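# Free a jammed pouch from a laminator and lay it flat

## Task

Pull the stuck laminating pouch out of the laminator and leave it lying flat with all of it on the table. No part may rest on top of or beneath the laminator, and it must sit a good distance from the laminator's power cord. The rollers stay locked and only turn while the RELEASE key is kept pressed. At the end the laminator must stand upright with all of it on the table, both grippers must have let go, and the arms must be moved away. Nothing may count on the robot holding it in place.

## Robot and tools

ROBOT. Two 6-joint arms, left_arm and right_arm, each ending in a two-finger parallel gripper. They face each other across the table. Root link poses in the scene frame: left_arm at (-0.039, +0.426, +0.074) m, quat_wxyz (+0.875, 0, 0, -0.485); right_arm at (+0.004, -0.519, +0.040) m, quat_wxyz (+0.622, 0, 0, +0.783). The names left and right do not refer to image sides. A likely plan is for one arm to keep the RELEASE key pressed while the other draws the pouch out, then lays it flat away from the laminator and its cord.

FRAME. One scene frame for all readings: origin at the table centre, +z up, table surface at z = +0.020 m, left_arm's base on the +y side. On each gripper the fingers point along its +x axis and close along its y axis. end_effector_position is the point between the finger pads, about 3 to 4 cm short of the fingertips; its printed value can be somewhat wrong, worse when the arm is stretched far.

execute_actions. Argument actions is a list holding zero or one item; optional pictures (boolean) asks for camera images. An empty list commands nothing and returns the state with pictures. A motion item is {"rows": [...], "steps": n}: 1 to 15 rows, n from 8 to 15 (default 15), each step lasting 1/30 s. Each row is used for one step; if rows run out, the final row repeats. A wait item is {"steps": n} with no rows, n up to 300; it ends when n steps have elapsed since the previous result, and your own reply time is included in that count. A refused call moves nothing.

ROW FORMAT. Every row has 14 numbers, always covering both arms: left_arm's waist, shoulder, elbow, wrist pitch, wrist yaw, wrist roll, opening, then the same seven for right_arm. Joint values are absolute target angles in radians, in the same convention that Joint positions reports, not offsets. Ranges: waist -3.054 to 3.054, shoulder 0.000 to 3.142, elbow 0.000 to 2.356, wrist pitch -1.571 to 1.571, wrist yaw -1.571 to 1.571, wrist roll -3.142 to 3.142. A target more than 0.010 rad outside a range, and farther out than that joint's last reported angle, gets the call refused. True ends may differ from these by up to 0.010 rad; a target beyond the true end is clipped to it and the message "joint sent to its limit" appears (possibly about an earlier action still running). Absence of that message does not prove more travel is available.

OPENING. A number from -1 to 1; +1 is fully open (pad gap 0.088 m). Empty fingers close fully near -0.80; lower values add nothing. Closing from fully open needs at least roughly 0.5 s. Away from +1, fingers move until grip_measured equals your number. To keep hold of something, command a value clearly under its grip_measured; a bigger gap squeezes harder, up to about 34 N per pad (some grippers less). Fast closing can overshoot in force and even pop the fingers open. Each gripper's readings may be biased by up to about 1 mm, consistently.

MOTION LIMITS. Each step, the target passed to a joint stays within a set lead of its measured angle: 0.211 rad for waist, shoulder and elbow, 0.213 for wrist pitch, 0.267 for wrist yaw, 0.228 for wrist roll. If the targets would place the gripper over 70 mm from its measured spot, all joint targets of that arm are pulled back proportionally. So distant targets take several actions. Friction may leave a joint short of its target, especially at long reach, and tiny changes may not move it at all; read Joint positions after each move.

TIMING. A result is produced 8 steps before its action finishes; those steps play out while you think. Between calls the arms keep heading for the last row sent until they all nearly stop (slow or blocked counts as stopped) or a step is HELD; after that only a new action moves them further. Grippers still moving keep going.

RESULTS. The state line gives, per arm, end_effector_position (m), end_effector_quat_wxyz, linear and angular velocity. Joint positions and Joint velocities list per arm the six joints (rad, rad/s) then the pad gap (m, m/s). grip_measured is the measured opening on the command scale. "joint command not followed": the clearance check altered or blocked some joint targets; the rest of the row still ran. HELD marks steps where your row was partly or wholly not sent. TORQUE FAULT: a joint hit its load limit, so that arm halts 10 s and drops the rest of the call. Load limits (N m): waist 16.8, shoulder 20.8, elbow 20.8, wrist pitch 5.49, wrist yaw 5.47, wrist roll 5.13; carried weight adds to these. MOTOR HOT appears from 50 °C; at 95 °C an OVER-TEMPERATURE FAULT holds the arm until cooled, and if it has not cooled within 30 to 60 s the arm and its gripper lose power and go limp. Holding loads heats motors, even while you think.

zoom_image. Arguments camera (cam_high, cam_left_wrist or cam_right_wrist) and region [x0, y0, x1, y1] in pixels of that camera's most recent full image, origin top-left, at most 504 by 504. All three images are 504x504. Wrist camera frames: +z forward, +x right in image, +y down; actual mounting may be off by about 24 mm and about 5 degrees.

read_manual. Optional section, only "licences"; returns licence texts and moves nothing.

finished_scene. Argument scene (integer). Ends that scene permanently and reports whether the goal held; call it only after releasing and retreating. Replying without any tool call ends everything.

AVOID. Arms striking or pressing each other (mounts included), knocking anything off the table, tipping the laminator, dropping or slamming things, and forceful shoves.

Each tool is called after "Request:" as name(argument=value, ...), one argument or row to a line, values as JSON.

## Session

Request:
execute_actions(
  actions=[],
)

Scene clock: 0.00 s of 5200.00 s.
left_arm: end_effector_position=(+0.3332, +0.6077, +0.1315) grip_measured=+0.819 end_effector_quat_wxyz=(-0.047, +0.817, +0.085, -0.568) end_effector_velocity=(-0.001, -0.003, -0.002) end_effector_angular_velocity=(-0.014, +0.007, +0.001) | right_arm: end_effector_position=(-0.0596, -0.3232, +0.1983) grip_measured=+0.836 end_effector_quat_wxyz=(+0.866, -0.131, +0.187, +0.445) end_effector_velocity=(+0.000, -0.002, -0.003) end_effector_angular_velocity=(-0.026, -0.000, -0.003)
Joint positions: left_arm=[ 1.456  1.866  1.229 -0.533 -0.028 -2.748  0.079] | right_arm=[ 0.797  1.251  0.759 -1.263  1.106  1.708  0.08 ]
Joint velocities: left_arm=[-0.002  0.002 -0.002 -0.007  0.007 -0.007 -0.   ] | right_arm=[-0.002  0.002  0.002 -0.007 -0.022 -0.007 -0.   ]
Heat: left arm: hottest waist 29 °C (+0.0 °C/min); right arm: hottest wrist pitch 28 °C (+0.0 °C/min).

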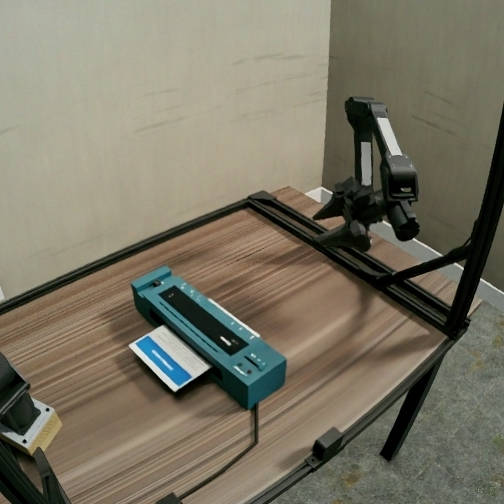

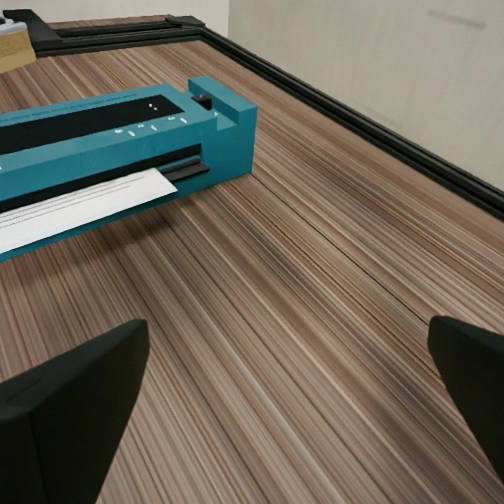

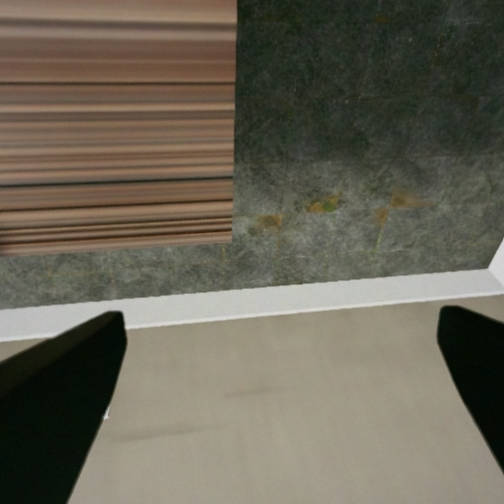

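Request:
execute_actions(
  actions=[
    {"rows":[[1.3,1.4,1.3,-0.9,0,0,-1,0.3,1.1,0.6,0.0,0,1.571,-0.1]],"steps":12},
  ],
)

Request:
execute_actions(
  actions=[
    {"rows":[[-0.4,1.4,1.3,-1.02,0,0,-1,-0.1,1.3,0.6,0.2,0,1.571,-0.1]]},
  ],
)

Request:
execute_actions(
  actions=[
    {"rows":[[-0.4,1.76,1.56,-1.02,0,0,-1,-0.1,1.56,0.62,0.2,0,1.571,-0.1]]},
  ],
)

Request:
execute_actions(
  actions=[
    {"steps":45},
  ],
  pictures=true,
)

Scene clock: 0.97 s of 5200.00 s.
left_arm: end_effector_position=(+0.3254, +0.5772, +0.1549) grip_measured=+0.360 end_effector_quat_wxyz=(-0.108, +0.806, +0.017, -0.582) end_effector_velocity=(-0.007, -0.295, +0.313) end_effector_angular_velocity=(+0.283, +0.015, -1.688) | right_arm: end_effector_position=(-0.0380, -0.3286, +0.1593) grip_measured=+0.374 end_effector_quat_wxyz=(+0.861, -0.120, +0.316, +0.381) end_effector_velocity=(+0.105, -0.014, -0.289) end_effector_angular_velocity=(-0.714, +1.872, -1.184)
Joint positions: left_arm=[ 1.397  1.788  1.24  -0.658 -0.021 -2.621  0.057] | right_arm=[ 0.627  1.157  0.666 -1.086  0.882  1.624  0.057]
Joint velocities: left_arm=[-0.637 -0.867  0.193 -0.945  0.125  1.077 -0.18 ] | right_arm=[-1.448 -0.496 -0.618  1.399 -1.766 -0.432 -0.181]
Heat: left arm: hottest shoulder 30 °C (+0.0 °C/min); right arm: hottest wrist pitch 28 °C (+0.0 °C/min).
Steps of this call (steps 1 to 25: nothing new was sent; steps 26 to 29: the first 4 steps of this action). Readings (joint positions):
26: left_arm=[1.451 1.855 1.233 -0.553 -0.028 -2.722] | right_arm=[0.772 1.231 0.741 -1.215 1.062 1.679]
27: left_arm=[1.437 1.839 1.234 -0.591 -0.027 -2.690] | right_arm=[0.725 1.203 0.715 -1.167 0.999 1.657]
29: the state above

Scene clock: 1.47 s of 5200.00 s.
left_arm: end_effector_position=(+0.2888, +0.4322, +0.2703) grip_measured=-0.814 end_effector_quat_wxyz=(-0.476, +0.702, -0.291, -0.443) end_effector_velocity=(-0.046, -0.466, -0.011) end_effector_angular_velocity=(+0.642, +0.231, -2.754) | right_arm: end_effector_position=(-0.0584, -0.2485, +0.1016) grip_measured=-0.092 end_effector_quat_wxyz=(+0.684, +0.096, +0.673, +0.266) end_effector_velocity=(+0.173, +0.300, +0.077) end_effector_angular_velocity=(+0.950, +0.876, -0.910)
Joint positions: left_arm=[ 1.029  1.426  1.296 -0.987 -0.005 -1.943  0.   ] | right_arm=[ 0.048  1.269  0.603 -0.393  0.09   1.575  0.034]
Joint velocities: left_arm=[-1.414 -0.046 -0.002 -0.256  0.007  1.487  0.   ] | right_arm=[-1.263  0.237 -0.007  1.399 -0.681 -0.022 -0.003]
Heat: left arm: hottest shoulder 30 °C (+0.0 °C/min); right arm: hottest wrist pitch 28 °C (+0.0 °C/min).
Steps of this call (steps 1 to 8: the last 8 steps of your previous action; steps 9 to 15: the first 7 steps of this action). Readings (joint positions):
9: left_arm=[1.299 1.474 1.289 -0.878 -0.011 -2.232] | right_arm=[0.320 1.133 0.614 -0.670 0.356 1.578]
10: left_arm=[1.266 1.455 1.295 -0.907 -0.011 -2.188] | right_arm=[0.276 1.163 0.615 -0.615 0.300 1.577]
12: left_arm=[1.174 1.432 1.296 -0.953 -0.008 -2.092] | right_arm=[0.183 1.225 0.612 -0.529 0.188 1.575]
15: the state above

Scene clock: 1.97 s of 5200.00 s.
left_arm: end_effector_position=(+0.2682, +0.2168, +0.2670) grip_measured=-0.814 end_effector_quat_wxyz=(+0.739, -0.349, +0.565, +0.114) end_effector_velocity=(-0.102, -0.392, -0.168) end_effector_angular_velocity=(+0.691, +0.139, -2.089) | right_arm: end_effector_position=(-0.0435, -0.1570, +0.1062) grip_measured=-0.100 end_effector_quat_wxyz=(+0.628, +0.242, +0.663, +0.326) end_effector_velocity=(+0.006, +0.005, -0.149) end_effector_angular_velocity=(-0.265, -0.026, -0.006)
Joint positions: left_arm=[ 0.414  1.618  1.479 -1.014 -0.002 -1.28   0.   ] | right_arm=[-0.094  1.512  0.618  0.153  0.006  1.572  0.034]
Joint velocities: left_arm=[-1.033  0.852  0.403 -0.051 -0.022  1.165  0.   ] | right_arm=[-0.027  0.496 -0.071  0.3   -0.022 -0.007 -0.   ]
Heat: left arm: hottest shoulder 30 °C (+0.0 °C/min); right arm: hottest wrist pitch 28 °C (+0.0 °C/min).
Steps of this call (steps 1 to 8: the last 8 steps of your previous action; steps 9 to 15: the first 7 steps of this action). Readings (joint positions):
9: left_arm=[0.618 1.433 1.317 -1.032 -0.003 -1.508] | right_arm=[-0.084 1.315 0.604 0.030 0.014 1.573]
10: left_arm=[0.581 1.459 1.350 -1.030 -0.002 -1.471] | right_arm=[-0.088 1.350 0.614 0.077 0.012 1.573]
12: left_arm=[0.515 1.527 1.418 -1.013 -0.002 -1.394] | right_arm=[-0.091 1.433 0.625 0.124 0.009 1.572]
15: the state above

Scene clock: 3.47 s of 5200.00 s.
left_arm: end_effector_position=(+0.0239, +0.0372, +0.2416) grip_measured=-0.814 end_effector_quat_wxyz=(+0.625, +0.370, +0.438, -0.530) end_effector_velocity=(-0.003, +0.005, -0.002) end_effector_angular_velocity=(+0.021, +0.008, -0.012) | right_arm: end_effector_position=(-0.0434, -0.1525, +0.0991) grip_measured=-0.100 end_effector_quat_wxyz=(+0.628, +0.244, +0.663, +0.327) end_effector_velocity=(-0.000, -0.002, +0.001) end_effector_angular_velocity=(-0.002, -0.001, +0.008)
Joint positions: left_arm=[-0.397  1.75   1.547 -1.019 -0.001 -0.005  0.   ] | right_arm=[-0.097  1.551  0.616  0.197  0.004  1.572  0.034]
Joint velocities: left_arm=[-0.002 -0.002 -0.002 -0.022  0.007  0.007  0.   ] | right_arm=[-0.002 -0.007 -0.002 -0.007 -0.007 -0.007 -0.   ]
Heat: left arm: hottest shoulder 30 °C (+0.0 °C/min); right arm: hottest elbow 28 °C (+0.0 °C/min).
Kept back: nothing.
Steps of this call (steps 1 to 8: the last 8 steps of your previous action; steps 9 to 45: the robot went on to your last target). Readings (joint positions):
1: left_arm=[0.379 1.645 1.490 -1.015 -0.002 -1.240] | right_arm=[-0.095 1.524 0.617 0.162 0.006 1.572]
2: left_arm=[0.343 1.668 1.499 -1.016 -0.002 -1.199] | right_arm=[-0.096 1.532 0.617 0.171 0.005 1.572]
4: left_arm=[0.267 1.703 1.511 -1.017 -0.002 -1.115] | right_arm=[-0.096 1.537 0.616 0.185 0.005 1.572]
8: left_arm=[0.109 1.734 1.529 -1.017 -0.002 -0.945] | right_arm=[-0.097 1.545 0.616 0.191 0.004 1.572]
45: the state above

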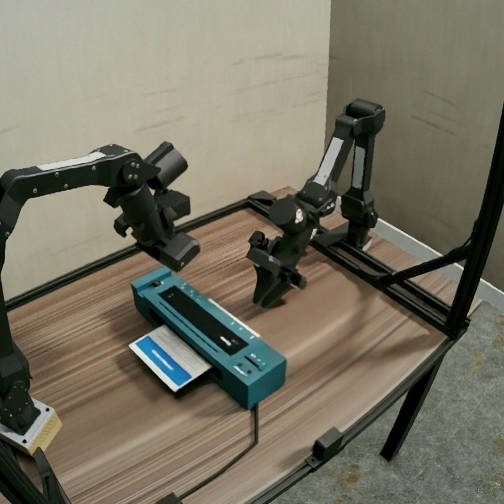

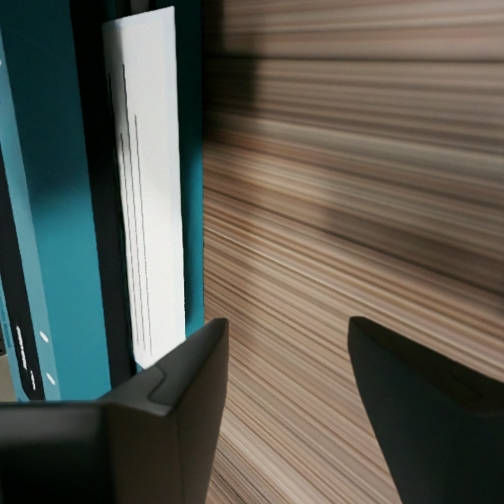

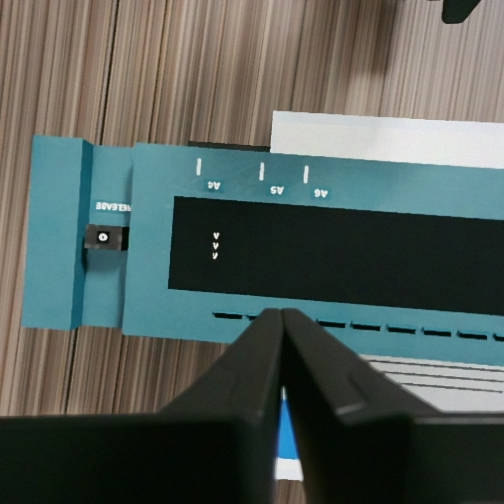

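Request:
execute_actions(
  actions=[
    {"rows":[[-0.198,1.95,1.64,-0.985,0,0,-1,-0.135,1.753,0.732,0.272,0,1.571,-0.1]]},
  ],
)

Request:
execute_actions(
  actions=[
    {"rows":[[-0.198,2.0,1.64,-0.985,0,0,-1,-0.135,1.78,0.765,0.265,0,1.571,-0.1],[-0.198,2.02,1.64,-0.985,0,0,-1,-0.135,1.80,0.79,0.26,0,1.571,-0.1],[-0.198,2.04,1.64,-0.985,0,0,-1,-0.135,1.82,0.815,0.255,0,1.571,-0.1],[-0.198,2.07,1.64,-0.985,0,0,-1,-0.135,1.845,0.842,0.25,0,1.571,-0.1],[-0.198,2.07,1.64,-0.985,0,0,-1,-0.135,1.869,0.868,0.247,0,1.571,-0.1]]},
  ],
)

Request:
execute_actions(
  actions=[
    {"steps":18},
  ],
  pictures=true,
)

Scene clock: 5.57 s of 5200.00 s.
left_arm: end_effector_position=(+0.0935, +0.0284, +0.2042) grip_measured=-0.814 end_effector_quat_wxyz=(+0.650, +0.349, +0.488, -0.467) end_effector_velocity=(+0.228, +0.061, -0.202) end_effector_angular_velocity=(+0.489, +0.148, +0.582) | right_arm: end_effector_position=(-0.0352, -0.1231, +0.0798) grip_measured=-0.100 end_effector_quat_wxyz=(+0.635, +0.249, +0.662, +0.312) end_effector_velocity=(+0.011, +0.027, -0.055) end_effector_angular_velocity=(-0.091, +0.001, -0.020)
Joint positions: left_arm=[-0.235  1.903  1.611 -0.994  0.002 -0.003  0.   ] | right_arm=[-0.128  1.715  0.706  0.255  0.002  1.572  0.034]
Joint velocities: left_arm=[ 0.554  0.515  0.012 -0.007 -0.022 -0.022  0.   ] | right_arm=[-0.042  0.266  0.095  0.081 -0.022 -0.007 -0.   ]
Heat: left arm: hottest shoulder 30 °C (+10.8 °C/min); right arm: hottest wrist pitch 29 °C (+10.8 °C/min).
Steps of this call (steps 1 to 15: the robot went on to your last target; steps 16 to 56: nothing new was sent; steps 57 to 63: the first 7 steps of this action). Readings (joint positions):
57: left_arm=[-0.390 1.766 1.557 -1.024 0.004 -0.003] | right_arm=[-0.100 1.576 0.629 0.206 0.003 1.572]
58: left_arm=[-0.370 1.785 1.572 -1.015 0.004 -0.003] | right_arm=[-0.107 1.610 0.651 0.227 0.003 1.572]
60: left_arm=[-0.313 1.837 1.599 -0.997 0.004 -0.003] | right_arm=[-0.119 1.674 0.689 0.245 0.003 1.572]
63: the state above

Scene clock: 6.07 s of 5200.00 s.
left_arm: end_effector_position=(+0.1096, +0.0248, +0.1616) grip_measured=-0.814 end_effector_quat_wxyz=(+0.634, +0.362, +0.523, -0.440) end_effector_velocity=(-0.003, +0.014, -0.197) end_effector_angular_velocity=(+0.471, +0.184, +0.013) | right_arm: end_effector_position=(-0.0356, -0.1006, +0.0727) grip_measured=-0.106 end_effector_quat_wxyz=(+0.638, +0.245, +0.663, +0.305) end_effector_velocity=(-0.002, +0.065, +0.006) end_effector_angular_velocity=(+0.018, -0.009, +0.008)
Joint positions: left_arm=[-0.202  2.029  1.636 -0.985  0.001 -0.003  0.   ] | right_arm=[-0.133  1.811  0.803  0.237  0.002  1.572  0.034]
Joint velocities: left_arm=[ 0.007  0.476 -0.007 -0.022  0.007 -0.007  0.   ] | right_arm=[-0.012  0.188  0.271 -0.066 -0.007 -0.022  0.   ]
Heat: left arm: hottest shoulder 31 °C (+19.8 °C/min); right arm: hottest wrist pitch 29 °C (+9.9 °C/min).
Steps of this call (steps 1 to 8: the last 8 steps of your previous action; steps 9 to 15: the first 7 steps of this action). Readings (joint positions):
9: left_arm=[-0.203 1.942 1.629 -0.987 0.001 -0.003] | right_arm=[-0.132 1.743 0.727 0.268 0.002 1.572]
10: left_arm=[-0.203 1.950 1.632 -0.987 0.001 -0.003] | right_arm=[-0.132 1.752 0.736 0.268 0.002 1.572]
12: left_arm=[-0.203 1.978 1.635 -0.986 0.001 -0.003] | right_arm=[-0.132 1.779 0.768 0.264 0.002 1.572]
15: the state above

Scene clock: 6.67 s of 5200.00 s.
left_arm: end_effector_position=(+0.1098, +0.0256, +0.1491) grip_measured=-0.814 end_effector_quat_wxyz=(+0.626, +0.368, +0.533, -0.434) end_effector_velocity=(-0.001, +0.003, -0.001) end_effector_angular_velocity=(+0.014, -0.004, -0.008) | right_arm: end_effector_position=(-0.0361, -0.0930, +0.0726) grip_measured=-0.107 end_effector_quat_wxyz=(+0.638, +0.244, +0.664, +0.305) end_effector_velocity=(+0.000, -0.001, -0.003) end_effector_angular_velocity=(-0.012, -0.001, +0.008)
Joint positions: left_arm=[-0.201  2.06   1.636 -0.985  0.001 -0.003  0.   ] | right_arm=[-0.133  1.835  0.836  0.227  0.001  1.572  0.034]
Joint velocities: left_arm=[-0.002 -0.002 -0.007 -0.007 -0.007  0.007  0.   ] | right_arm=[-0.002  0.007  0.002 -0.007 -0.007 -0.007  0.   ]
Heat: left arm: hottest shoulder 31 °C (+18.0 °C/min); right arm: hottest wrist pitch 29 °C (+9.0 °C/min).
Kept back: nothing.
Steps of this call (steps 1 to 8: the last 8 steps of your previous action; steps 9 to 18: the robot went on to your last target). Readings (joint positions):
1: left_arm=[-0.202 2.042 1.636 -0.985 0.001 -0.003] | right_arm=[-0.133 1.816 0.811 0.233 0.002 1.572]
2: left_arm=[-0.202 2.052 1.636 -0.985 0.001 -0.003] | right_arm=[-0.133 1.819 0.816 0.230 0.001 1.572]
4: left_arm=[-0.201 2.059 1.636 -0.985 0.001 -0.003] | right_arm=[-0.133 1.824 0.823 0.227 0.001 1.572]
8: left_arm=[-0.201 2.059 1.636 -0.985 0.001 -0.003] | right_arm=[-0.133 1.832 0.833 0.228 0.001 1.572]
18: the state above

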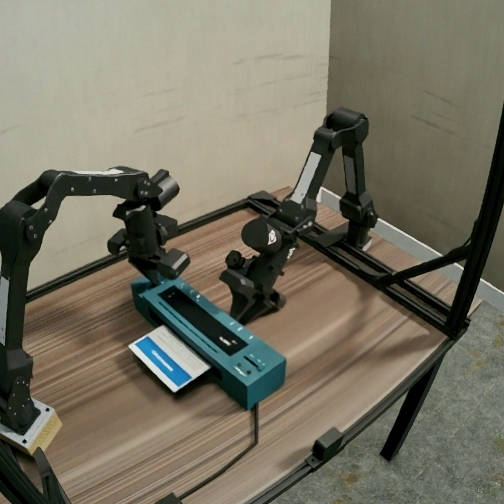

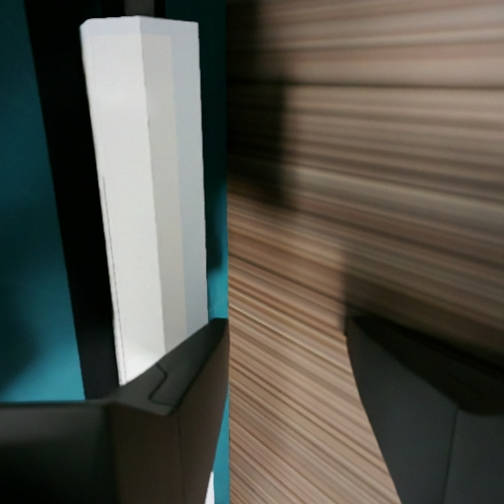

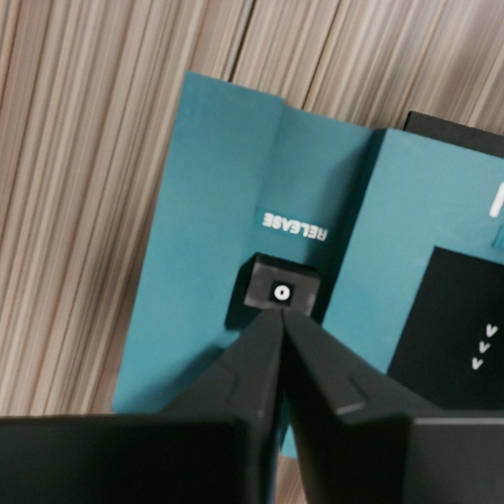

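Request:
execute_actions(
  actions=[
    {"rows":[[-0.198,2.07,1.64,-0.962,0,0,-1,-0.135,1.74,0.72,0.25,0,1.571,-0.1],[-0.198,2.07,1.64,-0.962,0,0,-1,-0.135,1.74,0.72,0.25,0,1.571,-0.1],[-0.198,2.07,1.64,-0.962,0,0,-1,-0.135,1.74,0.72,0.25,0,1.571,-0.1],[-0.198,2.07,1.64,-0.962,0,0,-1,-0.135,1.74,0.72,0.25,0,1.571,-0.1],[-0.198,2.07,1.64,-0.962,0,0,-1,-0.135,1.74,0.72,0.25,0,1.571,-0.1],[-0.198,2.07,1.64,-0.962,0,0,-1,-0.135,1.70,0.73,0.23,0,1.571,-0.1]]},
  ],
)

Request:
execute_actions(
  actions=[
    {"rows":[[-0.198,2.07,1.64,-0.962,0,0,-1,-0.135,1.74,0.78,0.22,0,1.571,-0.1],[-0.198,2.07,1.64,-0.962,0,0,-1,-0.135,1.765,0.81,0.215,0,1.571,-0.1],[-0.198,2.07,1.64,-0.962,0,0,-1,-0.135,1.79,0.84,0.21,0,1.571,-0.1],[-0.198,2.07,1.64,-0.962,0,0,-1,-0.135,1.815,0.87,0.2,0,1.571,-0.1],[-0.198,2.07,1.64,-0.962,0,0,-1,-0.135,1.845,0.905,0.195,0,1.571,-0.1]]},
  ],
)

Request:
execute_actions(
  actions=[
    {"steps":18},
  ],
  pictures=true,
)

Scene clock: 8.00 s of 5200.00 s.
left_arm: end_effector_position=(+0.1111, +0.0223, +0.1496) grip_measured=-0.814 end_effector_quat_wxyz=(+0.631, +0.364, +0.528, -0.437) end_effector_velocity=(+0.000, -0.006, +0.000) end_effector_angular_velocity=(-0.033, -0.003, +0.003) | right_arm: end_effector_position=(-0.0342, -0.1130, +0.0767) grip_measured=-0.100 end_effector_quat_wxyz=(+0.637, +0.247, +0.663, +0.307) end_effector_velocity=(+0.005, -0.051, +0.066) end_effector_angular_velocity=(+0.090, +0.008, +0.008)
Joint positions: left_arm=[-0.201  2.06   1.636 -0.968  0.001 -0.003  0.   ] | right_arm=[-0.133  1.758  0.752  0.241  0.001  1.572  0.034]
Joint velocities: left_arm=[-0.002 -0.002 -0.007  0.037  0.007 -0.007  0.   ] | right_arm=[-0.002 -0.374 -0.188 -0.095 -0.007 -0.007 -0.   ]
Heat: left arm: hottest shoulder 31 °C (+15.0 °C/min); right arm: hottest wrist pitch 30 °C (+15.0 °C/min).
Steps of this call (steps 1 to 15: the robot went on to your last target; steps 16 to 33: nothing new was sent; steps 34 to 40: the first 7 steps of this action). Readings (joint positions):
34: left_arm=[-0.201 2.060 1.636 -0.984 0.001 -0.003] | right_arm=[-0.133 1.825 0.823 0.240 0.001 1.572]
35: left_arm=[-0.201 2.060 1.636 -0.979 0.001 -0.003] | right_arm=[-0.133 1.816 0.807 0.251 0.001 1.572]
37: left_arm=[-0.201 2.060 1.636 -0.972 0.001 -0.003] | right_arm=[-0.133 1.792 0.777 0.251 0.001 1.572]
40: the state above

Scene clock: 8.50 s of 5200.00 s.
left_arm: end_effector_position=(+0.1114, +0.0215, +0.1499) grip_measured=-0.814 end_effector_quat_wxyz=(+0.632, +0.363, +0.526, -0.438) end_effector_velocity=(-0.001, +0.003, -0.001) end_effector_angular_velocity=(+0.019, -0.015, +0.004) | right_arm: end_effector_position=(-0.0365, -0.0890, +0.0907) grip_measured=-0.100 end_effector_quat_wxyz=(+0.632, +0.256, +0.659, +0.317) end_effector_velocity=(-0.011, +0.116, +0.006) end_effector_angular_velocity=(+0.017, +0.001, +0.008)
Joint positions: left_arm=[-0.201  2.06   1.636 -0.965  0.001 -0.003  0.   ] | right_arm=[-0.133  1.795  0.848  0.212  0.001  1.572  0.034]
Joint velocities: left_arm=[-0.007 -0.002 -0.007 -0.007 -0.022 -0.007  0.   ] | right_arm=[-0.002  0.364  0.491 -0.11  -0.007 -0.007 -0.   ]
Heat: left arm: hottest shoulder 31 °C (+14.1 °C/min); right arm: hottest wrist pitch 30 °C (+14.1 °C/min).
Steps of this call (steps 1 to 8: the last 8 steps of your previous action; steps 9 to 15: the first 7 steps of this action). Readings (joint positions):
9: left_arm=[-0.201 2.060 1.636 -0.965 0.001 -0.003] | right_arm=[-0.133 1.712 0.744 0.232 0.001 1.572]
10: left_arm=[-0.201 2.060 1.636 -0.965 0.001 -0.003] | right_arm=[-0.133 1.718 0.751 0.227 0.001 1.572]
12: left_arm=[-0.201 2.060 1.636 -0.965 0.001 -0.003] | right_arm=[-0.133 1.744 0.784 0.219 0.001 1.572]
15: the state above

Scene clock: 9.10 s of 5200.00 s.
left_arm: end_effector_position=(+0.1114, +0.0214, +0.1499) grip_measured=-0.814 end_effector_quat_wxyz=(+0.632, +0.363, +0.526, -0.438) end_effector_velocity=(+0.001, +0.004, -0.003) end_effector_angular_velocity=(+0.024, -0.016, -0.006) | right_arm: end_effector_position=(-0.0376, -0.0780, +0.0897) grip_measured=-0.100 end_effector_quat_wxyz=(+0.632, +0.255, +0.660, +0.316) end_effector_velocity=(+0.000, -0.000, -0.001) end_effector_angular_velocity=(-0.007, -0.001, +0.008)
Joint positions: left_arm=[-0.201  2.06   1.636 -0.964  0.001 -0.003  0.   ] | right_arm=[-0.133  1.834  0.897  0.199  0.001  1.572  0.034]
Joint velocities: left_arm=[-0.002  0.002 -0.007 -0.007 -0.022  0.007  0.   ] | right_arm=[-0.002  0.002  0.002 -0.007 -0.007 -0.007  0.   ]
Heat: left arm: hottest shoulder 31 °C (+13.2 °C/min); right arm: hottest wrist pitch 30 °C (+13.2 °C/min).
Kept back: nothing.
Steps of this call (steps 1 to 8: the last 8 steps of your previous action; steps 9 to 18: the robot went on to your last target). Readings (joint positions):
1: left_arm=[-0.201 2.060 1.636 -0.965 0.001 -0.003] | right_arm=[-0.133 1.805 0.862 0.209 0.001 1.572]
2: left_arm=[-0.201 2.060 1.636 -0.965 0.001 -0.003] | right_arm=[-0.133 1.811 0.870 0.206 0.001 1.572]
4: left_arm=[-0.201 2.060 1.636 -0.964 0.001 -0.003] | right_arm=[-0.133 1.819 0.881 0.203 0.001 1.572]
8: left_arm=[-0.201 2.060 1.636 -0.964 0.001 -0.003] | right_arm=[-0.133 1.829 0.891 0.200 0.001 1.572]
18: the state above

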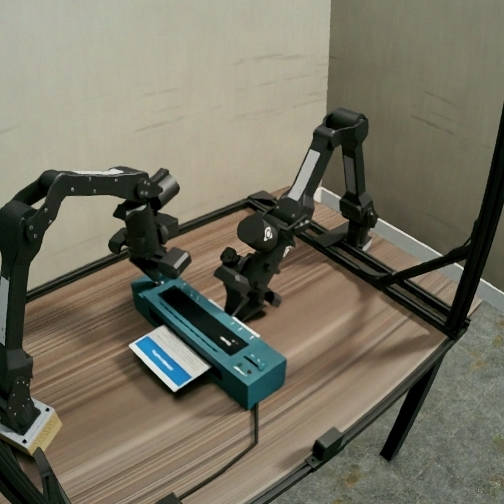

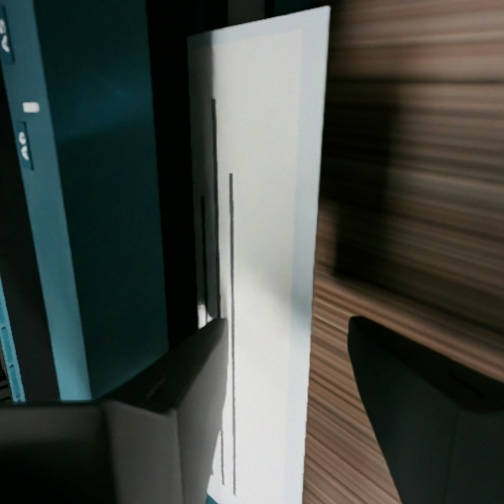

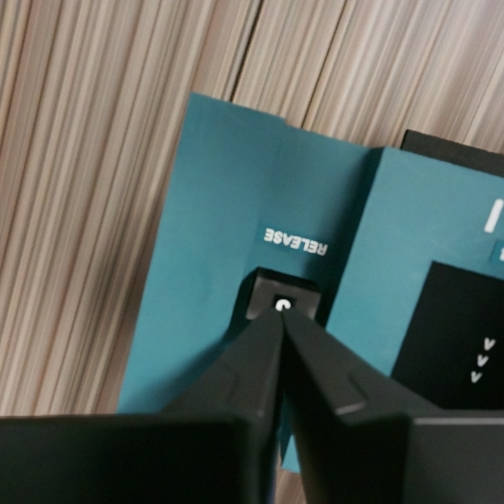

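Request:
execute_actions(
  actions=[
    {"rows":[[-0.2,2.10,1.64,-0.953,0,0,-1,-0.135,1.865,0.92,0.19,0,1.571,-0.2],[-0.2,2.10,1.64,-0.953,0,0,-1,-0.135,1.885,0.936,0.19,0,1.571,-0.2],[-0.2,2.10,1.64,-0.953,0,0,-1,-0.135,1.885,0.936,0.19,0,1.571,-0.2],[-0.2,2.11,1.64,-0.953,0,0,-1,-0.135,1.885,0.936,0.19,0,1.571,-0.2],[-0.2,2.11,1.64,-0.953,0,0,-1,-0.135,1.885,0.936,0.19,0,1.571,-0.2],[-0.2,2.12,1.64,-0.953,0,0,-1,-0.135,1.885,0.936,0.19,0,1.571,-0.2],[-0.2,2.12,1.64,-0.953,0,0,-1,-0.135,1.885,0.936,0.19,0,1.571,-0.2],[-0.2,2.13,1.64,-0.953,0,0,-1,-0.135,1.885,0.936,0.19,0,1.571,-0.2],[-0.2,2.13,1.64,-0.953,0,0,-1,-0.135,1.885,0.936,0.19,0,1.571,-0.3],[-0.2,2.145,1.64,-0.953,0,0,-1,-0.135,1.885,0.936,0.19,0,1.571,-0.4],[-0.2,2.145,1.64,-0.953,0,0,-1,-0.135,1.88,0.936,0.19,0,1.571,-0.5],[-0.2,2.145,1.64,-0.953,0,0,-1,-0.135,1.875,0.936,0.19,0,1.571,-0.6],[-0.2,2.145,1.64,-0.953,0,0,-1,-0.135,1.87,0.936,0.19,0,1.571,-0.7],[-0.2,2.145,1.64,-0.953,0,0,-1,-0.135,1.87,0.936,0.19,0,1.571,-0.8],[-0.2,2.145,1.64,-0.953,0,0,-1,-0.135,1.865,0.936,0.19,0,1.571,-1]]},
  ],
)

Request:
execute_actions(
  actions=[
    {"steps":22},
  ],
  pictures=true,
)

Scene clock: 10.17 s of 5200.00 s.
left_arm: end_effector_position=(+0.1117, +0.0205, +0.1384) grip_measured=-0.814 end_effector_quat_wxyz=(+0.627, +0.368, +0.532, -0.434) end_effector_velocity=(-0.005, +0.000, -0.032) end_effector_angular_velocity=(+0.063, +0.035, +0.013) | right_arm: end_effector_position=(-0.0380, -0.0734, +0.0864) grip_measured=-0.184 end_effector_quat_wxyz=(+0.634, +0.253, +0.661, +0.313) end_effector_velocity=(-0.003, +0.005, +0.001) end_effector_angular_velocity=(+0.002, +0.010, +0.019)
Joint positions: left_arm=[-0.201  2.088  1.636 -0.955  0.001 -0.003  0.   ] | right_arm=[-0.133  1.857  0.919  0.191  0.001  1.572  0.03 ]
Joint velocities: left_arm=[-0.007  0.076 -0.002  0.007  0.007 -0.022  0.   ] | right_arm=[-0.002  0.012  0.022 -0.007 -0.022 -0.007 -0.007]
Heat: left arm: hottest shoulder 31 °C (+11.8 °C/min); right arm: hottest wrist pitch 30 °C (+11.8 °C/min).
Steps of this call (steps 1 to 15: the robot went on to your last target; steps 16 to 25: nothing new was sent; steps 26 to 32: the first 7 steps of this action). Readings (joint positions):
26: left_arm=[-0.201 2.063 1.636 -0.963 0.001 -0.003] | right_arm=[-0.133 1.836 0.899 0.197 0.001 1.572]
27: left_arm=[-0.201 2.065 1.636 -0.960 0.001 -0.003] | right_arm=[-0.133 1.842 0.905 0.196 0.001 1.572]
29: left_arm=[-0.201 2.075 1.636 -0.958 0.001 -0.003] | right_arm=[-0.133 1.853 0.915 0.195 0.001 1.572]
32: the state above

Scene clock: 10.90 s of 5200.00 s.
left_arm: end_effector_position=(+0.1118, +0.0203, +0.1288) grip_measured=-0.814 end_effector_quat_wxyz=(+0.621, +0.372, +0.539, -0.431) end_effector_velocity=(+0.000, -0.001, +0.001) end_effector_angular_velocity=(-0.005, -0.008, +0.006) | right_arm: end_effector_position=(-0.0384, -0.0688, +0.0915) grip_measured=-0.671 end_effector_quat_wxyz=(+0.630, +0.258, +0.660, +0.316) end_effector_velocity=(-0.002, +0.000, +0.003) end_effector_angular_velocity=(+0.012, +0.001, +0.013)
Joint positions: left_arm=[-0.201  2.114  1.639 -0.953  0.001 -0.003  0.   ] | right_arm=[-0.134  1.858  0.935  0.19  -0.002  1.575  0.006]
Joint velocities: left_arm=[-0.002 -0.002 -0.002  0.007 -0.007 -0.007  0.   ] | right_arm=[ 0.002 -0.007 -0.002  0.007 -0.007 -0.007 -0.   ]
Heat: left arm: hottest shoulder 32 °C (+16.5 °C/min); right arm: hottest wrist pitch 30 °C (+11.0 °C/min).
Kept back: nothing.
Steps of this call (steps 1 to 8: the last 8 steps of your previous action; steps 9 to 22: the robot went on to your last target). Readings (joint positions):
1: left_arm=[-0.201 2.091 1.636 -0.955 0.001 -0.003] | right_arm=[-0.133 1.858 0.920 0.191 0.001 1.572]
2: left_arm=[-0.201 2.094 1.636 -0.955 0.001 -0.003] | right_arm=[-0.133 1.858 0.921 0.191 0.001 1.572]
4: left_arm=[-0.201 2.102 1.637 -0.953 0.001 -0.003] | right_arm=[-0.133 1.859 0.927 0.191 0.001 1.572]
8: left_arm=[-0.201 2.113 1.638 -0.952 0.001 -0.003] | right_arm=[-0.134 1.859 0.934 0.197 0.001 1.572]
22: the state above

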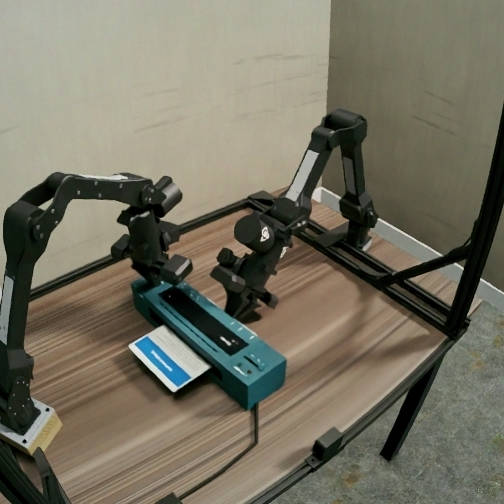

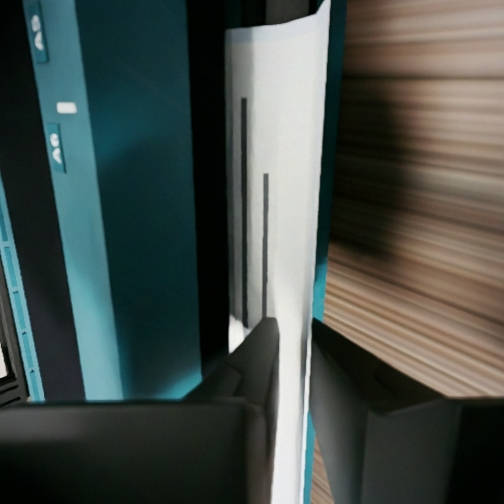

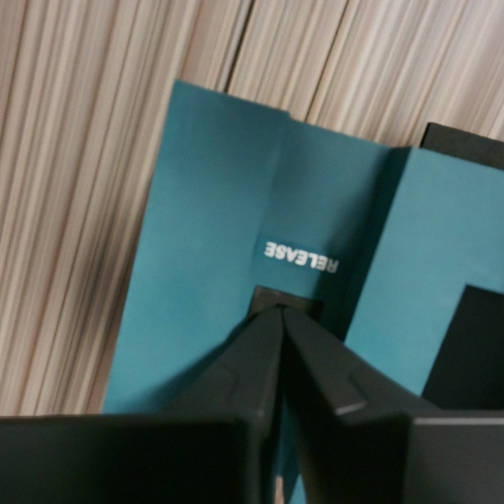

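Request:
execute_actions(
  actions=[
    {"rows":[[-0.2,2.145,1.64,-0.953,0,0,-1,-0.135,1.855,0.92,0.19,0,1.58,-1],[-0.2,2.145,1.64,-0.953,0,0,-1,-0.135,1.85,0.91,0.19,0,1.58,-1],[-0.2,2.145,1.64,-0.953,0,0,-1,-0.135,1.845,0.90,0.19,0,1.58,-1],[-0.2,2.145,1.64,-0.953,0,0,-1,-0.135,1.84,0.89,0.19,0,1.58,-1],[-0.2,2.145,1.64,-0.953,0,0,-1,-0.135,1.833,0.88,0.19,0,1.58,-1],[-0.2,2.145,1.64,-0.953,0,0,-1,-0.135,1.826,0.87,0.195,0,1.58,-1],[-0.2,2.145,1.64,-0.953,0,0,-1,-0.135,1.818,0.86,0.195,0,1.58,-1],[-0.2,2.145,1.64,-0.953,0,0,-1,-0.135,1.81,0.85,0.195,0,1.58,-1],[-0.2,2.145,1.64,-0.953,0,0,-1,-0.135,1.802,0.84,0.2,0,1.58,-1],[-0.2,2.145,1.64,-0.953,0,0,-1,-0.135,1.794,0.83,0.2,0,1.58,-1],[-0.2,2.145,1.64,-0.953,0,0,-1,-0.135,1.786,0.82,0.2,0,1.58,-1],[-0.2,2.145,1.64,-0.953,0,0,-1,-0.135,1.778,0.81,0.2,0,1.58,-1],[-0.2,2.145,1.64,-0.953,0,0,-1,-0.135,1.77,0.80,0.2,0,1.58,-1],[-0.2,2.145,1.64,-0.953,0,0,-1,-0.135,1.762,0.79,0.2,0,1.58,-1],[-0.2,2.145,1.64,-0.953,0,0,-1,-0.135,1.754,0.78,0.2,0,1.58,-1]]},
  ],
)

Request:
execute_actions(
  actions=[
    {"steps":20},
  ],
  pictures=true,
)

Scene clock: 11.90 s of 5200.00 s.
left_arm: end_effector_position=(+0.1118, +0.0203, +0.1287) grip_measured=-0.814 end_effector_quat_wxyz=(+0.621, +0.372, +0.539, -0.431) end_effector_velocity=(-0.002, +0.000, +0.001) end_effector_angular_velocity=(+0.004, -0.005, +0.001) | right_arm: end_effector_position=(-0.0380, -0.0727, +0.0933) grip_measured=-0.737 end_effector_quat_wxyz=(+0.628, +0.262, +0.660, +0.318) end_effector_velocity=(+0.005, -0.049, +0.061) end_effector_angular_velocity=(+0.154, +0.058, -0.031)
Joint positions: left_arm=[-0.201  2.114  1.64  -0.953  0.001 -0.003  0.   ] | right_arm=[-0.134  1.84   0.913  0.204 -0.002  1.58   0.003]
Joint velocities: left_arm=[-0.007 -0.002  0.002 -0.007 -0.007 -0.007  0.   ] | right_arm=[-0.002 -0.325 -0.261  0.095 -0.007  0.051 -0.075]
Heat: left arm: hottest shoulder 32 °C (+15.1 °C/min); right arm: hottest wrist pitch 30 °C (+10.1 °C/min).
Steps of this call (steps 1 to 15: the robot went on to your last target; steps 16 to 23: nothing new was sent; steps 24 to 30: the first 7 steps of this action). Readings (joint positions):
24: left_arm=[-0.201 2.114 1.639 -0.953 0.001 -0.003] | right_arm=[-0.134 1.857 0.935 0.191 -0.002 1.575]
25: left_arm=[-0.201 2.114 1.639 -0.953 0.001 -0.003] | right_arm=[-0.134 1.856 0.934 0.191 -0.002 1.575]
27: left_arm=[-0.201 2.114 1.639 -0.953 0.001 -0.003] | right_arm=[-0.134 1.854 0.929 0.197 -0.002 1.576]
30: the state above

Scene clock: 12.57 s of 5200.00 s.
left_arm: end_effector_position=(+0.1118, +0.0203, +0.1287) grip_measured=-0.814 end_effector_quat_wxyz=(+0.621, +0.372, +0.539, -0.431) end_effector_velocity=(+0.003, +0.004, +0.000) end_effector_angular_velocity=(+0.014, -0.017, +0.013) | right_arm: end_effector_position=(-0.0365, -0.0979, +0.0944) grip_measured=-0.792 end_effector_quat_wxyz=(+0.628, +0.262, +0.662, +0.314) end_effector_velocity=(-0.002, -0.003, -0.001) end_effector_angular_velocity=(-0.007, -0.002, +0.029)
Joint positions: left_arm=[-0.201  2.114  1.64  -0.953  0.001 -0.003  0.   ] | right_arm=[-0.132  1.755  0.812  0.214 -0.002  1.587  0.   ]
Joint velocities: left_arm=[ 0.002 -0.002 -0.002 -0.007 -0.022 -0.007  0.   ] | right_arm=[-0.002 -0.007 -0.007 -0.007 -0.022 -0.022  0.   ]
Heat: left arm: hottest shoulder 32 °C (+14.3 °C/min); right arm: hottest wrist pitch 30 °C (+9.5 °C/min).
Kept back: nothing.
Steps of this call (steps 1 to 8: the last 8 steps of your previous action; steps 9 to 20: the robot went on to your last target). Readings (joint positions):
1: left_arm=[-0.201 2.114 1.640 -0.953 0.001 -0.003] | right_arm=[-0.134 1.829 0.906 0.208 -0.002 1.585]
2: left_arm=[-0.201 2.114 1.640 -0.953 0.001 -0.003] | right_arm=[-0.134 1.819 0.900 0.208 -0.002 1.586]
4: left_arm=[-0.201 2.114 1.640 -0.953 0.001 -0.003] | right_arm=[-0.134 1.808 0.886 0.213 -0.002 1.586]
8: left_arm=[-0.201 2.114 1.640 -0.953 0.001 -0.003] | right_arm=[-0.133 1.779 0.842 0.214 -0.002 1.587]
20: the state above

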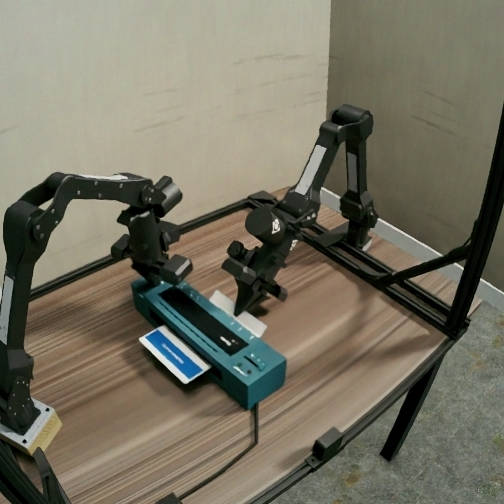

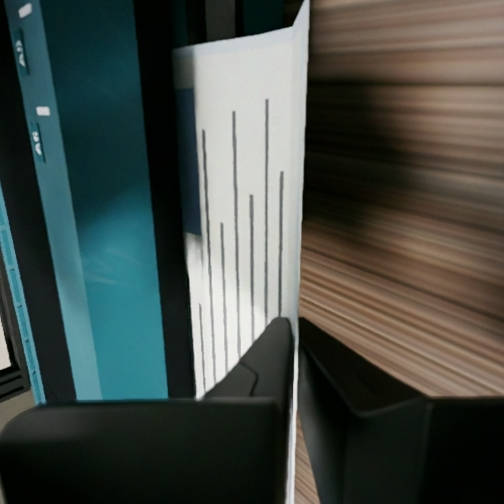

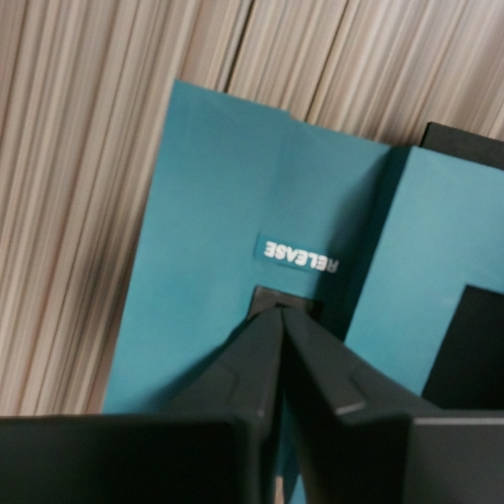

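Request:
execute_actions(
  actions=[
    {"rows":[[-0.2,2.145,1.64,-0.953,0,0,-1,-0.133,1.742,0.765,0.2,0,1.59,-1],[-0.2,2.145,1.64,-0.953,0,0,-1,-0.133,1.73,0.75,0.2,0,1.59,-1],[-0.2,2.145,1.64,-0.953,0,0,-1,-0.132,1.717,0.735,0.2,0,1.59,-1],[-0.2,2.145,1.64,-0.953,0,0,-1,-0.132,1.704,0.72,0.2,0,1.59,-1],[-0.2,2.145,1.64,-0.953,0,0,-1,-0.131,1.69,0.705,0.2,0,1.59,-1],[-0.2,2.145,1.64,-0.953,0,0,-1,-0.131,1.676,0.69,0.2,0,1.59,-1],[-0.2,2.145,1.64,-0.953,0,0,-1,-0.13,1.662,0.675,0.2,0,1.59,-1],[-0.2,2.145,1.64,-0.953,0,0,-1,-0.13,1.648,0.66,0.2,0,1.59,-1],[-0.2,2.145,1.64,-0.953,0,0,-1,-0.129,1.634,0.645,0.2,0,1.59,-1],[-0.2,2.145,1.64,-0.953,0,0,-1,-0.129,1.62,0.63,0.2,0,1.59,-1],[-0.2,2.145,1.64,-0.953,0,0,-1,-0.128,1.606,0.615,0.195,0,1.59,-1],[-0.2,2.145,1.64,-0.953,0,0,-1,-0.128,1.592,0.6,0.195,0,1.59,-1],[-0.2,2.145,1.64,-0.953,0,0,-1,-0.127,1.578,0.585,0.192,0,1.59,-1],[-0.2,2.145,1.64,-0.953,0,0,-1,-0.127,1.564,0.57,0.192,0,1.59,-1],[-0.2,2.145,1.64,-0.953,0,0,-1,-0.126,1.55,0.555,0.192,0,1.59,-1]]},
  ],
)

Request:
execute_actions(
  actions=[
    {"rows":[[-0.2,2.145,1.64,-0.953,0,0,-1,-0.125,1.538,0.542,0.19,0,1.59,-1],[-0.2,2.145,1.64,-0.953,0,0,-1,-0.125,1.526,0.53,0.188,0,1.59,-1],[-0.2,2.145,1.64,-0.953,0,0,-1,-0.124,1.514,0.517,0.186,0,1.59,-1],[-0.2,2.145,1.64,-0.953,0,0,-1,-0.124,1.50,0.505,0.184,0,1.59,-1],[-0.2,2.145,1.64,-0.953,0,0,-1,-0.123,1.487,0.493,0.182,0,1.59,-1],[-0.2,2.145,1.64,-0.953,0,0,-1,-0.123,1.474,0.482,0.18,0,1.59,-1],[-0.2,2.145,1.64,-0.953,0,0,-1,-0.122,1.46,0.471,0.178,0,1.59,-1],[-0.2,2.145,1.64,-0.953,0,0,-1,-0.122,1.446,0.46,0.176,0,1.59,-1],[-0.2,2.145,1.64,-0.953,0,0,-1,-0.121,1.432,0.449,0.174,0,1.59,-1],[-0.2,2.145,1.64,-0.953,0,0,-1,-0.121,1.418,0.438,0.172,0,1.59,-1],[-0.2,2.145,1.64,-0.953,0,0,-1,-0.12,1.404,0.427,0.169,0,1.59,-1],[-0.2,2.145,1.64,-0.953,0,0,-1,-0.12,1.39,0.416,0.166,0,1.59,-1],[-0.2,2.145,1.64,-0.953,0,0,-1,-0.12,1.376,0.405,0.163,0,1.59,-1],[-0.2,2.145,1.64,-0.953,0,0,-1,-0.12,1.362,0.394,0.16,0,1.59,-1],[-0.2,2.145,1.64,-0.953,0,0,-1,-0.12,1.348,0.383,0.157,0,1.59,-1]]},
  ],
)

Request:
execute_actions(
  actions=[
    {"rows":[[-0.2,2.145,1.64,-0.953,0,0,-1,-0.12,1.33,0.373,0.15,0,1.59,-1],[-0.2,2.145,1.64,-0.953,0,0,-1,-0.12,1.31,0.362,0.142,0,1.59,-1],[-0.2,2.145,1.64,-0.953,0,0,-1,-0.12,1.29,0.351,0.134,0,1.59,-1],[-0.2,2.145,1.64,-0.953,0,0,-1,-0.12,1.27,0.34,0.126,0,1.59,-1],[-0.2,2.145,1.64,-0.953,0,0,-1,-0.12,1.25,0.329,0.118,0,1.59,-1],[-0.2,2.145,1.64,-0.953,0,0,-1,-0.12,1.23,0.318,0.11,0,1.59,-1],[-0.2,2.145,1.64,-0.953,0,0,-1,-0.12,1.21,0.307,0.1,0,1.59,-1],[-0.2,2.145,1.64,-0.953,0,0,-1,-0.12,1.19,0.297,0.09,0,1.59,-1],[-0.2,2.145,1.64,-0.953,0,0,-1,-0.12,1.17,0.287,0.08,0,1.59,-1],[-0.2,2.145,1.64,-0.953,0,0,-1,-0.12,1.15,0.277,0.07,0,1.59,-1],[-0.2,2.145,1.64,-0.953,0,0,-1,-0.12,1.13,0.268,0.06,0,1.59,-1],[-0.2,2.145,1.64,-0.953,0,0,-1,-0.12,1.10,0.256,0.045,0,1.59,-1],[-0.2,2.145,1.64,-0.953,0,0,-1,-0.12,1.07,0.244,0.02,0,1.59,-1],[-0.2,2.145,1.64,-0.953,0,0,-1,-0.12,1.04,0.24,-0.02,0,1.59,-1],[-0.2,2.145,1.64,-0.953,0,0,-1,-0.12,1.0,0.235,-0.07,0,1.59,-1]]},
  ],
)

Request:
execute_actions(
  actions=[
    {"rows":[[-0.2,2.05,1.64,-0.953,0,0,-1,-0.12,0.96,0.23,-0.12,0,1.59,-1],[-0.2,2.0,1.64,-0.953,0,0,-1,-0.12,0.93,0.22,-0.17,0,1.59,-1],[-0.2,1.9,1.6,-0.953,0,0,-1,-0.12,0.9,0.21,-0.21,0,1.59,-1]]},
  ],
)

Request:
execute_actions(
  actions=[
    {"steps":12},
  ],
  pictures=true,
)

Scene clock: 15.03 s of 5200.00 s.
left_arm: end_effector_position=(+0.1118, +0.0203, +0.1287) grip_measured=-0.814 end_effector_quat_wxyz=(+0.621, +0.372, +0.539, -0.431) end_effector_velocity=(+0.003, +0.004, +0.000) end_effector_angular_velocity=(+0.015, -0.019, -0.002) | right_arm: end_effector_position=(-0.0358, -0.1173, +0.0895) grip_measured=-0.792 end_effector_quat_wxyz=(+0.631, +0.256, +0.665, +0.307) end_effector_velocity=(+0.006, -0.141, -0.056) end_effector_angular_velocity=(-0.228, -0.002, +0.023)
Joint positions: left_arm=[-0.201  2.114  1.64  -0.953  0.001 -0.003  0.   ] | right_arm=[-0.129  1.705  0.743  0.211 -0.001  1.592  0.   ]
Joint velocities: left_arm=[ 0.002 -0.002 -0.002 -0.007 -0.022  0.007  0.   ] | right_arm=[ 0.012 -0.305 -0.466 -0.066 -0.022  0.007 -0.   ]
Heat: left arm: hottest shoulder 32 °C (+12.0 °C/min); right arm: hottest wrist pitch 30 °C (+8.0 °C/min).
Steps of this call (steps 1 to 15: the robot went on to your last target; steps 16 to 67: nothing new was sent; steps 68 to 74: the first 7 steps of this action). Readings (joint positions):
68: left_arm=[-0.201 2.114 1.640 -0.953 0.001 -0.003] | right_arm=[-0.131 1.753 0.809 0.216 -0.001 1.588]
69: left_arm=[-0.201 2.114 1.640 -0.953 0.001 -0.003] | right_arm=[-0.131 1.749 0.805 0.219 -0.001 1.589]
71: left_arm=[-0.201 2.114 1.640 -0.953 0.001 -0.003] | right_arm=[-0.130 1.733 0.788 0.216 -0.001 1.590]
74: the state above

Scene clock: 15.53 s of 5200.00 s.
left_arm: end_effector_position=(+0.1118, +0.0203, +0.1287) grip_measured=-0.814 end_effector_quat_wxyz=(+0.621, +0.372, +0.539, -0.431) end_effector_velocity=(-0.004, +0.004, -0.000) end_effector_angular_velocity=(+0.018, +0.015, +0.004) | right_arm: end_effector_position=(-0.0320, -0.1764, +0.0830) grip_measured=-0.792 end_effector_quat_wxyz=(+0.635, +0.244, +0.671, +0.297) end_effector_velocity=(+0.006, -0.119, -0.022) end_effector_angular_velocity=(-0.091, +0.001, +0.017)
Joint positions: left_arm=[-0.201  2.114  1.64  -0.953  0.001 -0.003  0.   ] | right_arm=[-0.123  1.51   0.532  0.193 -0.001  1.595  0.   ]
Joint velocities: left_arm=[-0.002 -0.002 -0.002 -0.022  0.007 -0.007  0.   ] | right_arm=[ 0.017 -0.393 -0.403 -0.081 -0.007  0.007  0.   ]
Heat: left arm: hottest shoulder 32 °C (+11.6 °C/min); right arm: hottest wrist pitch 30 °C (+7.7 °C/min).
Steps of this call (steps 1 to 8: the last 8 steps of your previous action; steps 9 to 15: the first 7 steps of this action). Readings (joint positions):
9: left_arm=[-0.201 2.114 1.640 -0.953 0.001 -0.003] | right_arm=[-0.126 1.588 0.612 0.204 -0.001 1.594]
10: left_arm=[-0.201 2.114 1.640 -0.953 0.001 -0.003] | right_arm=[-0.125 1.575 0.598 0.205 -0.001 1.594]
12: left_arm=[-0.201 2.114 1.640 -0.953 0.001 -0.003] | right_arm=[-0.124 1.549 0.571 0.200 -0.001 1.595]
15: the state above

Scene clock: 16.03 s of 5200.00 s.
left_arm: end_effector_position=(+0.1118, +0.0203, +0.1287) grip_measured=-0.814 end_effector_quat_wxyz=(+0.621, +0.372, +0.539, -0.431) end_effector_velocity=(-0.001, +0.002, +0.000) end_effector_angular_velocity=(+0.009, -0.003, +0.006) | right_arm: end_effector_position=(-0.0279, -0.2297, +0.0791) grip_measured=-0.793 end_effector_quat_wxyz=(+0.636, +0.235, +0.673, +0.294) end_effector_velocity=(+0.009, -0.083, +0.032) end_effector_angular_velocity=(+0.109, +0.012, +0.008)
Joint positions: left_arm=[-0.201  2.114  1.64  -0.953  0.001 -0.003  0.   ] | right_arm=[-0.119  1.284  0.353  0.13  -0.003  1.592  0.   ]
Joint velocities: left_arm=[-0.002 -0.002 -0.002 -0.007 -0.007 -0.007  0.   ] | right_arm=[-0.002 -0.593 -0.286 -0.198 -0.007 -0.007  0.   ]
Heat: left arm: hottest shoulder 32 °C (+11.2 °C/min); right arm: hottest wrist pitch 30 °C (+7.5 °C/min).
Steps of this call (steps 1 to 8: the last 8 steps of your previous action; steps 9 to 15: the first 7 steps of this action). Readings (joint positions):
9: left_arm=[-0.201 2.114 1.640 -0.953 0.001 -0.003] | right_arm=[-0.119 1.385 0.429 0.166 -0.001 1.597]
10: left_arm=[-0.201 2.114 1.640 -0.953 0.001 -0.003] | right_arm=[-0.119 1.371 0.414 0.158 -0.002 1.594]
12: left_arm=[-0.201 2.114 1.640 -0.953 0.001 -0.003] | right_arm=[-0.119 1.341 0.384 0.148 -0.003 1.593]
15: the state above

Scene clock: 16.53 s of 5200.00 s.
left_arm: end_effector_position=(+0.1108, +0.0231, +0.1813) grip_measured=-0.814 end_effector_quat_wxyz=(+0.652, +0.345, +0.500, -0.452) end_effector_velocity=(+0.006, -0.021, +0.306) end_effector_angular_velocity=(-0.802, -0.290, +0.003) | right_arm: end_effector_position=(-0.0212, -0.2911, +0.0754) grip_measured=-0.793 end_effector_quat_wxyz=(+0.647, +0.212, +0.680, +0.272) end_effector_velocity=(+0.006, -0.074, -0.031) end_effector_angular_velocity=(-0.197, -0.021, +0.013)
Joint positions: left_arm=[-0.201  1.969  1.615 -0.953  0.001 -0.003  0.   ] | right_arm=[-0.119  0.941  0.229 -0.16  -0.003  1.592  0.   ]
Joint velocities: left_arm=[-0.002 -0.735 -0.007  0.125  0.007 -0.007  0.   ] | right_arm=[ 0.002 -0.295 -0.105 -0.388 -0.007 -0.007  0.   ]
Heat: left arm: hottest shoulder 32 °C (+10.9 °C/min); right arm: hottest wrist pitch 30 °C (+7.3 °C/min).
Steps of this call (steps 1 to 8: the last 8 steps of your previous action; steps 9 to 15: the first 7 steps of this action). Readings (joint positions):
9: left_arm=[-0.201 2.110 1.640 -0.952 0.001 -0.003] | right_arm=[-0.119 1.077 0.266 -0.005 -0.003 1.592]
10: left_arm=[-0.201 2.100 1.640 -0.952 0.001 -0.003] | right_arm=[-0.119 1.045 0.259 -0.039 -0.003 1.592]
12: left_arm=[-0.201 2.051 1.623 -0.955 0.001 -0.003] | right_arm=[-0.119 0.986 0.244 -0.106 -0.003 1.592]
15: the state above

Scene clock: 16.93 s of 5200.00 s.
left_arm: end_effector_position=(+0.1100, +0.0251, +0.2011) grip_measured=-0.814 end_effector_quat_wxyz=(+0.664, +0.335, +0.485, -0.460) end_effector_velocity=(-0.002, +0.000, +0.003) end_effector_angular_velocity=(-0.001, -0.005, +0.002) | right_arm: end_effector_position=(-0.0204, -0.2982, +0.0736) grip_measured=-0.793 end_effector_quat_wxyz=(+0.649, +0.207, +0.682, +0.266) end_effector_velocity=(-0.002, -0.005, -0.002) end_effector_angular_velocity=(-0.012, +0.002, +0.028)
Joint positions: left_arm=[-0.201  1.916  1.609 -0.953  0.001 -0.003  0.   ] | right_arm=[-0.119  0.905  0.221 -0.203 -0.003  1.592  0.   ]
Joint velocities: left_arm=[-0.007 -0.007  0.002 -0.007 -0.007 -0.007  0.   ] | right_arm=[-0.002 -0.017 -0.007 -0.022 -0.022 -0.022 -0.   ]
Heat: left arm: hottest shoulder 32 °C (+10.6 °C/min); right arm: hottest wrist pitch 30 °C (+7.1 °C/min).
Kept back: nothing.
Steps of this call (steps 1 to 8: the last 8 steps of your previous action; steps 9 to 12: the robot went on to your last target). Readings (joint positions):
1: left_arm=[-0.201 1.948 1.615 -0.951 0.001 -0.003] | right_arm=[-0.119 0.933 0.227 -0.170 -0.003 1.592]
2: left_arm=[-0.201 1.932 1.615 -0.951 0.001 -0.003] | right_arm=[-0.119 0.926 0.225 -0.178 -0.003 1.592]
4: left_arm=[-0.201 1.917 1.615 -0.951 0.001 -0.003] | right_arm=[-0.119 0.917 0.223 -0.189 -0.003 1.592]
8: left_arm=[-0.201 1.916 1.611 -0.953 0.001 -0.003] | right_arm=[-0.119 0.908 0.222 -0.200 -0.003 1.592]
12: the state above

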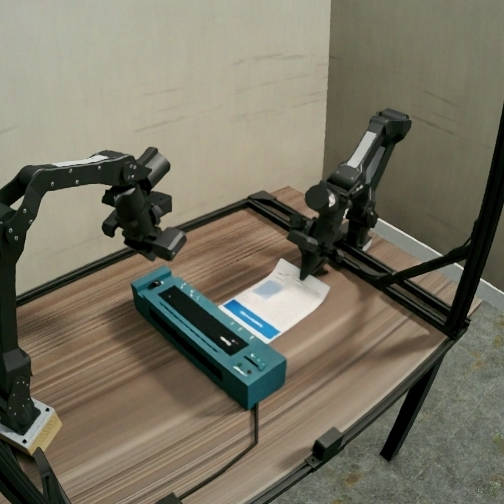

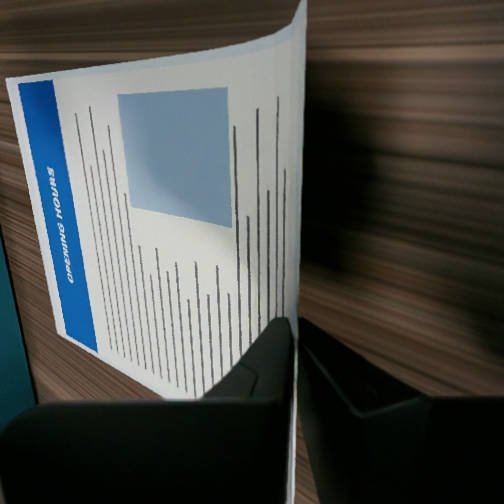

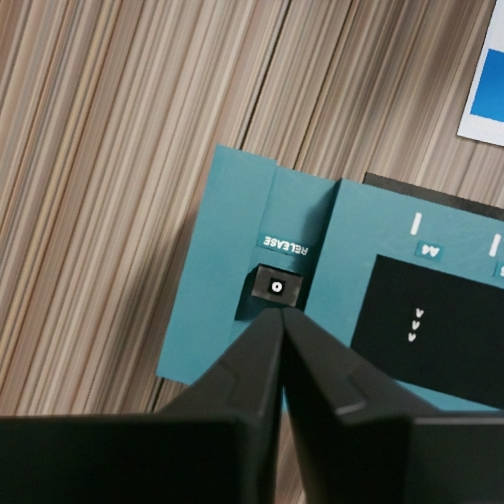

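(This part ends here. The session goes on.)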